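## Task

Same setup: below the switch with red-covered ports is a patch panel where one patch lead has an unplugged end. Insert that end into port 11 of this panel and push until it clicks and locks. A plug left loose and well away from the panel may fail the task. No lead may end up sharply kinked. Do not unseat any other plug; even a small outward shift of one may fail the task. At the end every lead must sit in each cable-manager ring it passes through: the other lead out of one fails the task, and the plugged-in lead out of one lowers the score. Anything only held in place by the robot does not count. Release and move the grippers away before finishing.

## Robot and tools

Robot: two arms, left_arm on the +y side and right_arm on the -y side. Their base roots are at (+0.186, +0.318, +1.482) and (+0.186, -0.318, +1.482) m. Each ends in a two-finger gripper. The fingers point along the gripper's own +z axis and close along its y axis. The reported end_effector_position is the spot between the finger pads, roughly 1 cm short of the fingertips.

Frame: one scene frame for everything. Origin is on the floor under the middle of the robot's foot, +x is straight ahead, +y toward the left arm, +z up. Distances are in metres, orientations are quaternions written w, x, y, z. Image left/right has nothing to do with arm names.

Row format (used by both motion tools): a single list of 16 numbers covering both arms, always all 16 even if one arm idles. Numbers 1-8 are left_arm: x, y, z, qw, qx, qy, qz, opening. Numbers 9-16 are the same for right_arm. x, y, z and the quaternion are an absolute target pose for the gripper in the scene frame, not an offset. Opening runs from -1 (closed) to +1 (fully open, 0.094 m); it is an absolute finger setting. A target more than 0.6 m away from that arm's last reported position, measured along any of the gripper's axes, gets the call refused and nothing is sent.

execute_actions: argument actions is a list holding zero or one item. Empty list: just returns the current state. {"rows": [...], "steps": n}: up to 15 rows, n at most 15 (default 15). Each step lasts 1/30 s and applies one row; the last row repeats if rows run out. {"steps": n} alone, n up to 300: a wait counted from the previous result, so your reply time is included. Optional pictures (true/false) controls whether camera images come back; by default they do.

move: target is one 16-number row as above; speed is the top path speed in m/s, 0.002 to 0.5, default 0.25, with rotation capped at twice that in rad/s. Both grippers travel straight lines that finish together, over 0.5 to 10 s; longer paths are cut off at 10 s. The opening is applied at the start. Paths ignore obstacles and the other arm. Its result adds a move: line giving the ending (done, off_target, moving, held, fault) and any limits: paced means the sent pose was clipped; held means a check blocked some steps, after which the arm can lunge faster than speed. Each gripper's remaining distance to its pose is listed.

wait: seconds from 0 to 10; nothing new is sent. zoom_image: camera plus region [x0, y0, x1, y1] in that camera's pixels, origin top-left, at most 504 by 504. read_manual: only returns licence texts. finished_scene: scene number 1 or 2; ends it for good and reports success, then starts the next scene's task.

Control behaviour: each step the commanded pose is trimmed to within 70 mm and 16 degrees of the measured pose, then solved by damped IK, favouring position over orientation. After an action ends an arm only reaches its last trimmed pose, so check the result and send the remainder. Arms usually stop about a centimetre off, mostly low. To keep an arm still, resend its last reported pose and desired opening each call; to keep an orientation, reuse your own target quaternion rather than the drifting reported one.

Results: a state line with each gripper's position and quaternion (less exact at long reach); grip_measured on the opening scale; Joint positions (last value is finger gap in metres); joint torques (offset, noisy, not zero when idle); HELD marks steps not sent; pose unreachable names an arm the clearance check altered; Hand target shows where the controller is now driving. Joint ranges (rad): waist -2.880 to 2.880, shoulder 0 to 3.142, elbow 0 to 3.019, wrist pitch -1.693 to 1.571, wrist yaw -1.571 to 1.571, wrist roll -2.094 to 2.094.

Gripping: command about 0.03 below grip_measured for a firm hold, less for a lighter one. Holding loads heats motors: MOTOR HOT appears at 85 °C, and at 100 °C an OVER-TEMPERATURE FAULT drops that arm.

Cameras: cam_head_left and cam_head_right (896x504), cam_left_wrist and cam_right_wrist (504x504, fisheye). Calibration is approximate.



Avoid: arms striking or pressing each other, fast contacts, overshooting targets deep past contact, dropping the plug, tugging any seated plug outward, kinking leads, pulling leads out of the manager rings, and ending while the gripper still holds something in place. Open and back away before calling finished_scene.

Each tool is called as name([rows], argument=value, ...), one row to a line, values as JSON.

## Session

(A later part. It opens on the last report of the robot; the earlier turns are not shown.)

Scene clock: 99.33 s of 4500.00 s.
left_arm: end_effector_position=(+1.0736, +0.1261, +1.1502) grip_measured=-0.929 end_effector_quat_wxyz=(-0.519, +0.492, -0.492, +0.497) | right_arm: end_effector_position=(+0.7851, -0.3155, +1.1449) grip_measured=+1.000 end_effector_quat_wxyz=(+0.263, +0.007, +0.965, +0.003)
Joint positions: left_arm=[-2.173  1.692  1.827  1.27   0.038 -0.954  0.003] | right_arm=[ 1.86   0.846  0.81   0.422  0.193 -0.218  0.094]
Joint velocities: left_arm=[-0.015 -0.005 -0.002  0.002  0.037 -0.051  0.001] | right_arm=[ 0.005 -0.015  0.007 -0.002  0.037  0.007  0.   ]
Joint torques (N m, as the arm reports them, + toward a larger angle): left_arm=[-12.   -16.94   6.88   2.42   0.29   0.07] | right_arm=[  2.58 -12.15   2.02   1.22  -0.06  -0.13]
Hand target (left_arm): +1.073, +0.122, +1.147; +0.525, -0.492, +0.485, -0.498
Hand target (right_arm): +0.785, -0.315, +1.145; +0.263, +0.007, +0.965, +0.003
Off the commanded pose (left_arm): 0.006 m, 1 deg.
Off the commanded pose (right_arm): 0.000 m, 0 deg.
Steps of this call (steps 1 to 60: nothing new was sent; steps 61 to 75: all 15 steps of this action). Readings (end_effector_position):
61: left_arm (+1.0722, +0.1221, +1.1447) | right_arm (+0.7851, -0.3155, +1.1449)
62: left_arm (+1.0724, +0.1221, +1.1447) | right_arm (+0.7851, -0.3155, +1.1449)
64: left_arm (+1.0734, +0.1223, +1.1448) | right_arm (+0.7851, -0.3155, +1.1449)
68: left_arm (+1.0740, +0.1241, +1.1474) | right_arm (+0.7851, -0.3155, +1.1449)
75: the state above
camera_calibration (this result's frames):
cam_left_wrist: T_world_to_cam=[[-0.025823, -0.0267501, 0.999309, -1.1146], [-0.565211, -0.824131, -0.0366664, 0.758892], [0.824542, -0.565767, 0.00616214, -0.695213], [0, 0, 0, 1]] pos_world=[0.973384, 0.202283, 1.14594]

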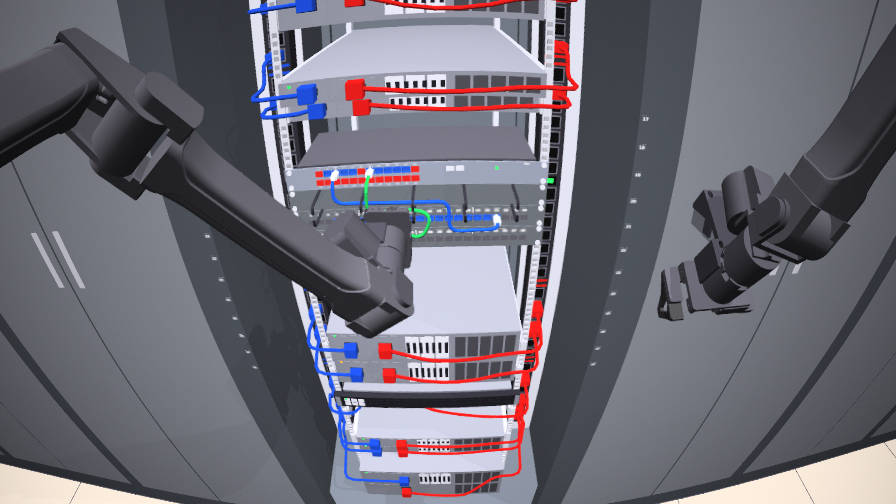

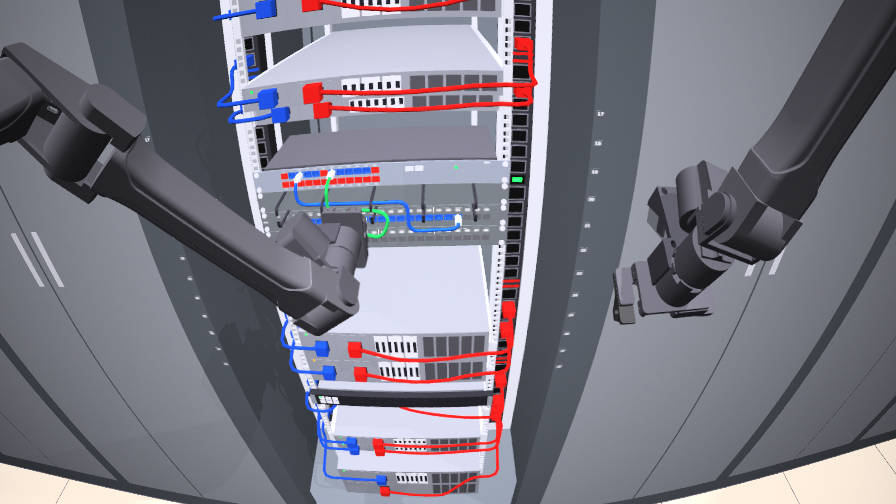

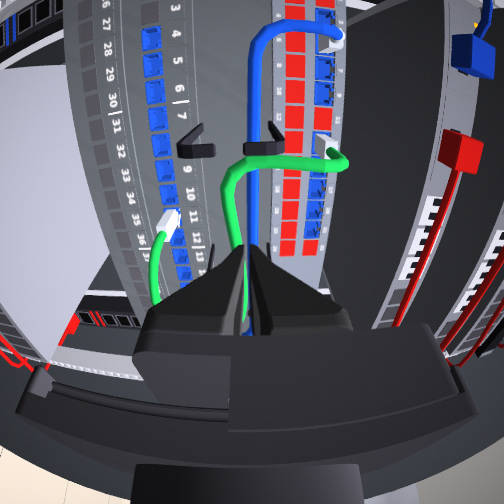

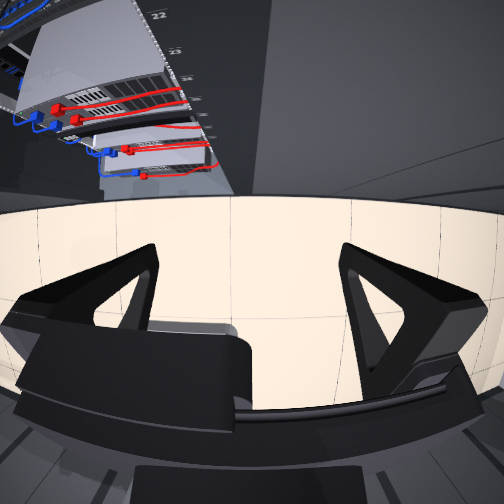

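execute_actions(actions=[])

move(target=[1.02,0.128,1.150,0.51,-0.495,0.50,-0.495,-0.93,0.785,-0.3155,1.145,0.263,0.007,0.965,0.003,1], speed=0.05)

move(target=[0.88,0.24,1.14,0.43,-0.56,0.56,-0.43,-0.93,0.785,-0.3155,1.145,0.263,0.007,0.965,0.003,1], speed=0.15)

zoom_image(camera="cam_head_right", region=[280,150,480,270])

Scene clock: 102.17 s of 4500.00 s.
left_arm: end_effector_position=(+1.0736, +0.1261, +1.1502) grip_measured=-0.929 end_effector_quat_wxyz=(-0.519, +0.492, -0.492, +0.497) | right_arm: end_effector_position=(+0.7851, -0.3155, +1.1449) grip_measured=+1.000 end_effector_quat_wxyz=(+0.263, +0.007, +0.965, +0.003)
Joint positions: left_arm=[-2.173  1.692  1.827  1.27   0.038 -0.954  0.003] | right_arm=[ 1.86   0.846  0.81   0.422  0.193 -0.218  0.094]
Joint velocities: left_arm=[ 0.005 -0.005  0.002 -0.017 -0.037 -0.022 -0.001] | right_arm=[-0.005  0.015 -0.002  0.002  0.022 -0.007  0.   ]
Joint torques (N m, as the arm reports them, + toward a larger angle): left_arm=[-12.38 -17.05   6.85   2.39   0.29   0.06] | right_arm=[  2.75 -12.19   2.02   1.21  -0.04  -0.12]
Hand target (left_arm): +1.073, +0.122, +1.147; +0.525, -0.492, +0.485, -0.498
Hand target (right_arm): +0.785, -0.315, +1.145; +0.263, +0.007, +0.965, +0.003
Off the commanded pose (left_arm): 0.006 m, 1 deg.
Off the commanded pose (right_arm): 0.000 m, 0 deg.
Steps of this call (steps 1 to 85: nothing new was sent). Readings (end_effector_position):
1: left_arm (+1.0736, +0.1261, +1.1502) | right_arm (+0.7851, -0.3155, +1.1449)
2: left_arm (+1.0736, +0.1261, +1.1502) | right_arm (+0.7851, -0.3155, +1.1449)
4: left_arm (+1.0736, +0.1261, +1.1502) | right_arm (+0.7851, -0.3155, +1.1449)
8: left_arm (+1.0736, +0.1261, +1.1502) | right_arm (+0.7851, -0.3155, +1.1449)
85: the state above
camera_calibration (this result's frames):
cam_left_wrist: T_world_to_cam=[[-0.025823, -0.0267501, 0.999309, -1.1146], [-0.565211, -0.824131, -0.0366664, 0.758892], [0.824542, -0.565767, 0.00616214, -0.695213], [0, 0, 0, 1]] pos_world=[0.973384, 0.202283, 1.14594]

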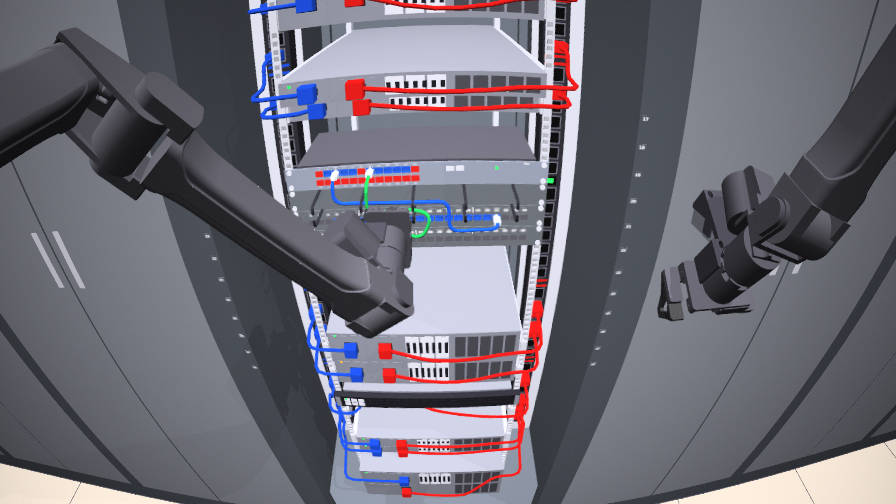

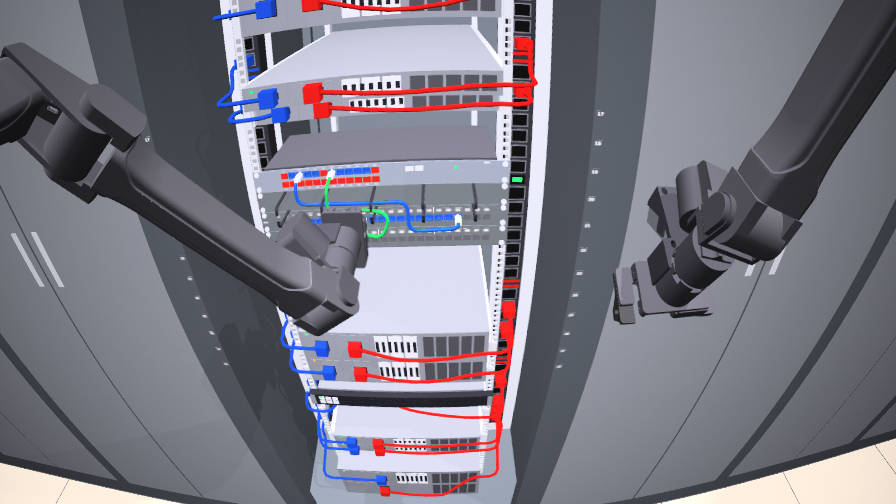

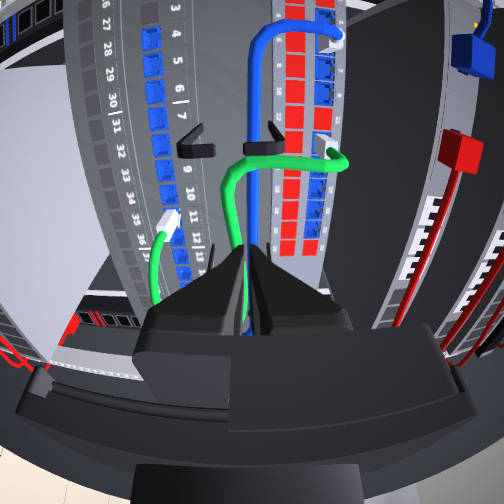

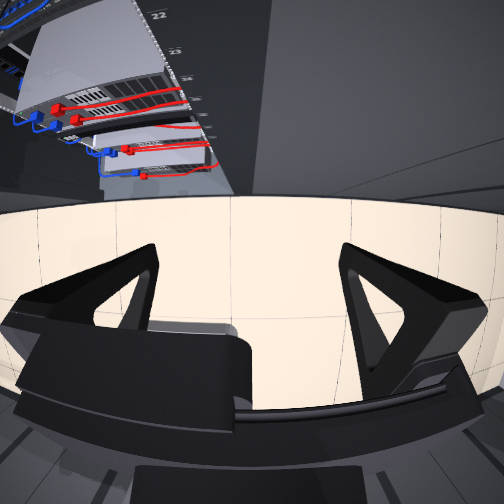

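Scene clock: 103.53 s of 4500.00 s.
left_arm: end_effector_position=(+1.0181, +0.1178, +1.1418) grip_measured=-0.929 end_effector_quat_wxyz=(-0.502, +0.495, -0.508, +0.494) | right_arm: end_effector_position=(+0.7851, -0.3155, +1.1449) grip_measured=+1.000 end_effector_quat_wxyz=(+0.263, +0.007, +0.965, +0.003)
Joint positions: left_arm=[-2.173  1.652  1.634  1.377  0.038 -0.954  0.003] | right_arm=[ 1.86   0.846  0.81   0.422  0.193 -0.218  0.094]
Joint velocities: left_arm=[ 0.005  0.005  0.002 -0.012 -0.051 -0.051 -0.001] | right_arm=[-0.015 -0.015 -0.017  0.002 -0.022  0.037  0.   ]
Joint torques (N m, as the arm reports them, + toward a larger angle): left_arm=[-10.72 -19.05   2.31   2.41   0.34   0.  ] | right_arm=[  2.45 -12.15   2.01   1.21  -0.05  -0.14]
Hand target (left_arm): +1.020, +0.127, +1.149; +0.510, -0.495, +0.500, -0.495
Hand target (right_arm): +0.785, -0.315, +1.145; +0.263, +0.007, +0.965, +0.003
Off the commanded pose (left_arm): 0.013 m, 1 deg.
Off the commanded pose (right_arm): 0.000 m, 0 deg.
move: off_target (left_arm)
camera_calibration (this result's frames):
cam_left_wrist: T_world_to_cam=[[0.0126309, -0.0247904, 0.999613, -1.14751], [-0.587808, -0.808902, -0.0126334, 0.714203], [0.808902, -0.587421, -0.0247891, -0.600303], [0, 0, 0, 1]] pos_world=[0.919894, 0.196643, 1.14121]

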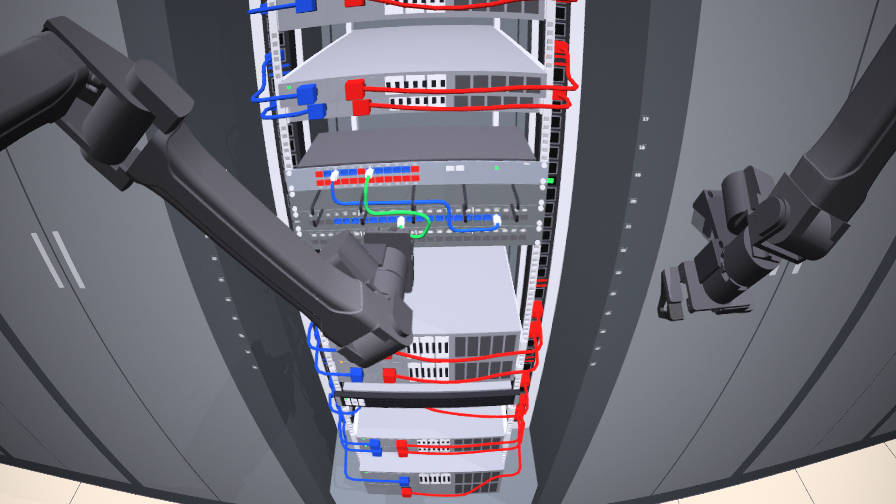

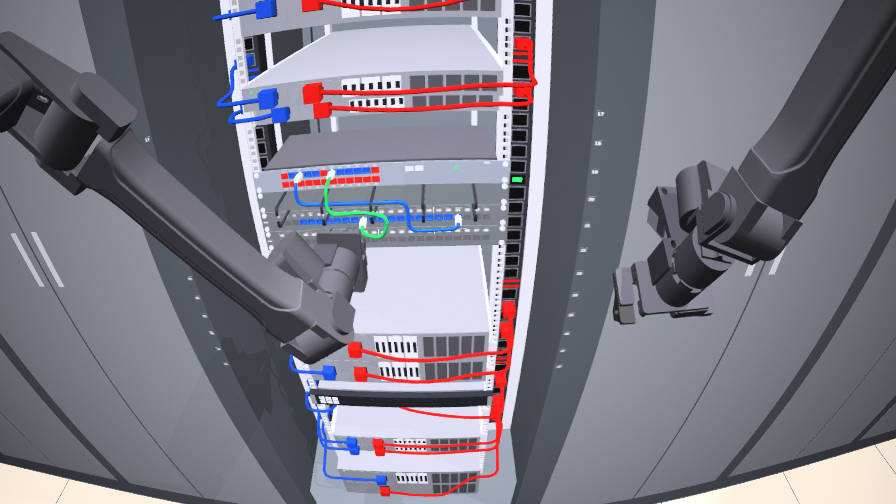

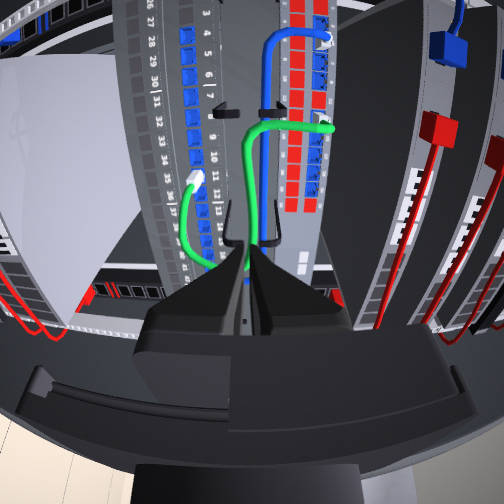

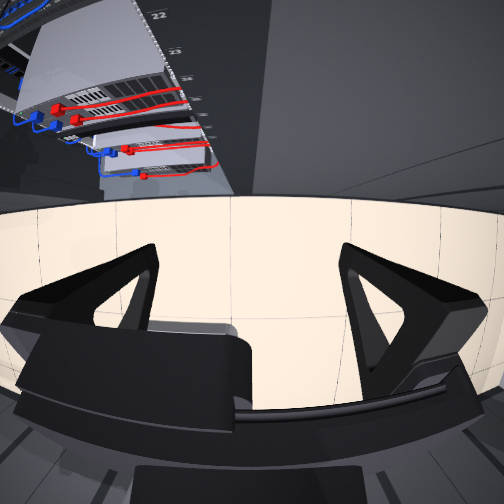

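Scene clock: 105.17 s of 4500.00 s.
left_arm: end_effector_position=(+0.8775, +0.2287, +1.1336) grip_measured=-0.929 end_effector_quat_wxyz=(-0.426, +0.558, -0.570, +0.428) | right_arm: end_effector_position=(+0.7851, -0.3155, +1.1449) grip_measured=+1.000 end_effector_quat_wxyz=(+0.263, +0.007, +0.965, +0.003)
Joint positions: left_arm=[-1.982  1.37   1.041  1.45  -0.022 -1.147  0.003] | right_arm=[ 1.86   0.846  0.81   0.422  0.193 -0.218  0.094]
Joint velocities: left_arm=[-0.015  0.015 -0.007  0.007 -0.037  0.037 -0.   ] | right_arm=[ 0.005  0.005  0.012  0.007 -0.022 -0.066  0.   ]
Joint torques (N m, as the arm reports them, + toward a larger angle): left_arm=[ -5.21 -17.06  -0.32   2.54   0.15  -0.05] | right_arm=[  2.7  -12.24   2.09   1.16  -0.05  -0.14]
Hand target (left_arm): +0.880, +0.236, +1.140; -0.433, +0.559, -0.561, +0.431
Hand target (right_arm): +0.785, -0.315, +1.145; +0.263, +0.007, +0.965, +0.003
Off the commanded pose (left_arm): 0.013 m, 1 deg.
Off the commanded pose (right_arm): 0.000 m, 0 deg.
move: off_target (left_arm)
camera_calibration (this result's frames):
cam_left_wrist: T_world_to_cam=[[0.276524, -0.0151418, 0.960888, -1.32469], [-0.574711, -0.80398, 0.152721, 0.521037], [0.770222, -0.594463, -0.231022, -0.152312], [0, 0, 0, 1]] pos_world=[0.78307, 0.308301, 1.15812]

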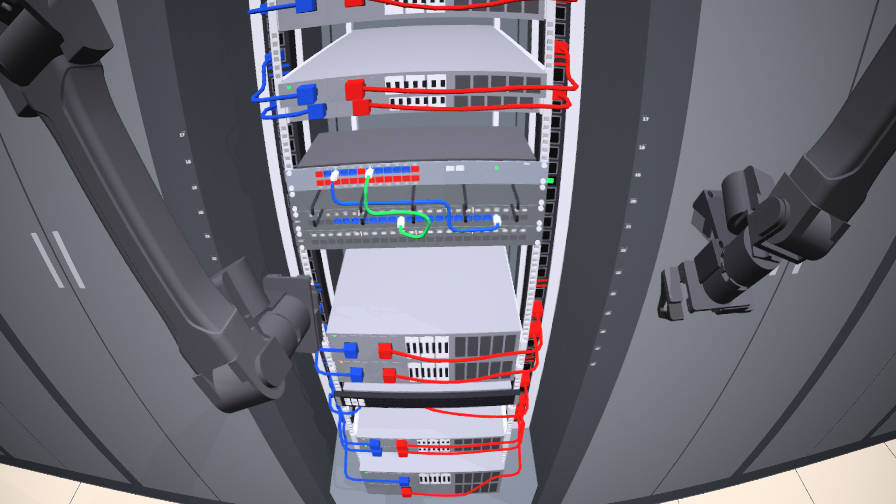

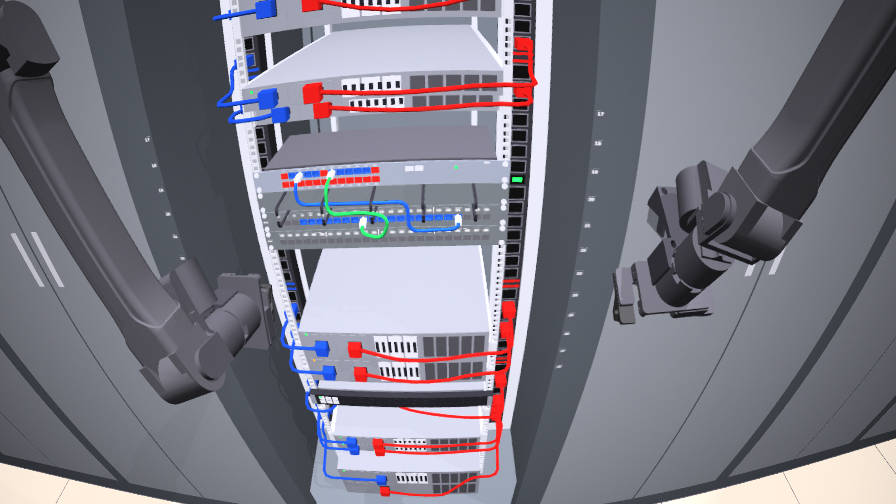

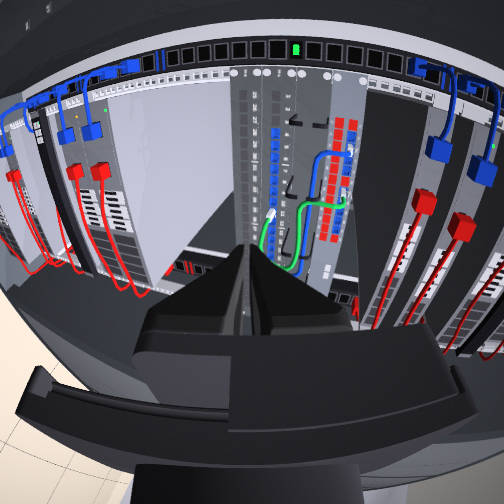

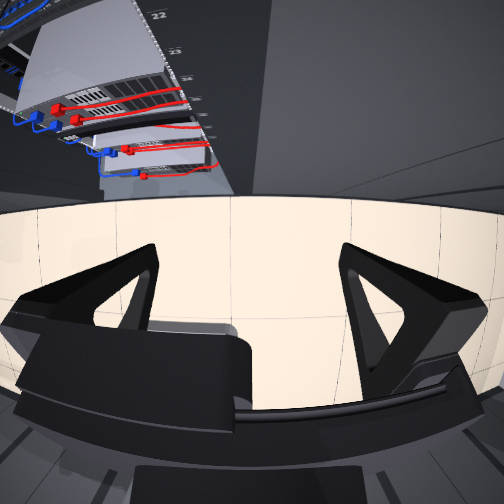

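Region (280, 150, 480, 270) of cam_head_right's 896x504 image, scaled by 2.520, with more detail than that image has; it fills the top 302 rows of this view, and the rest is white.

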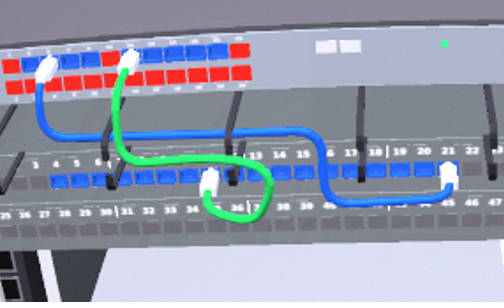

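finished_scene(scene=2)

The scene is finished: the task was done.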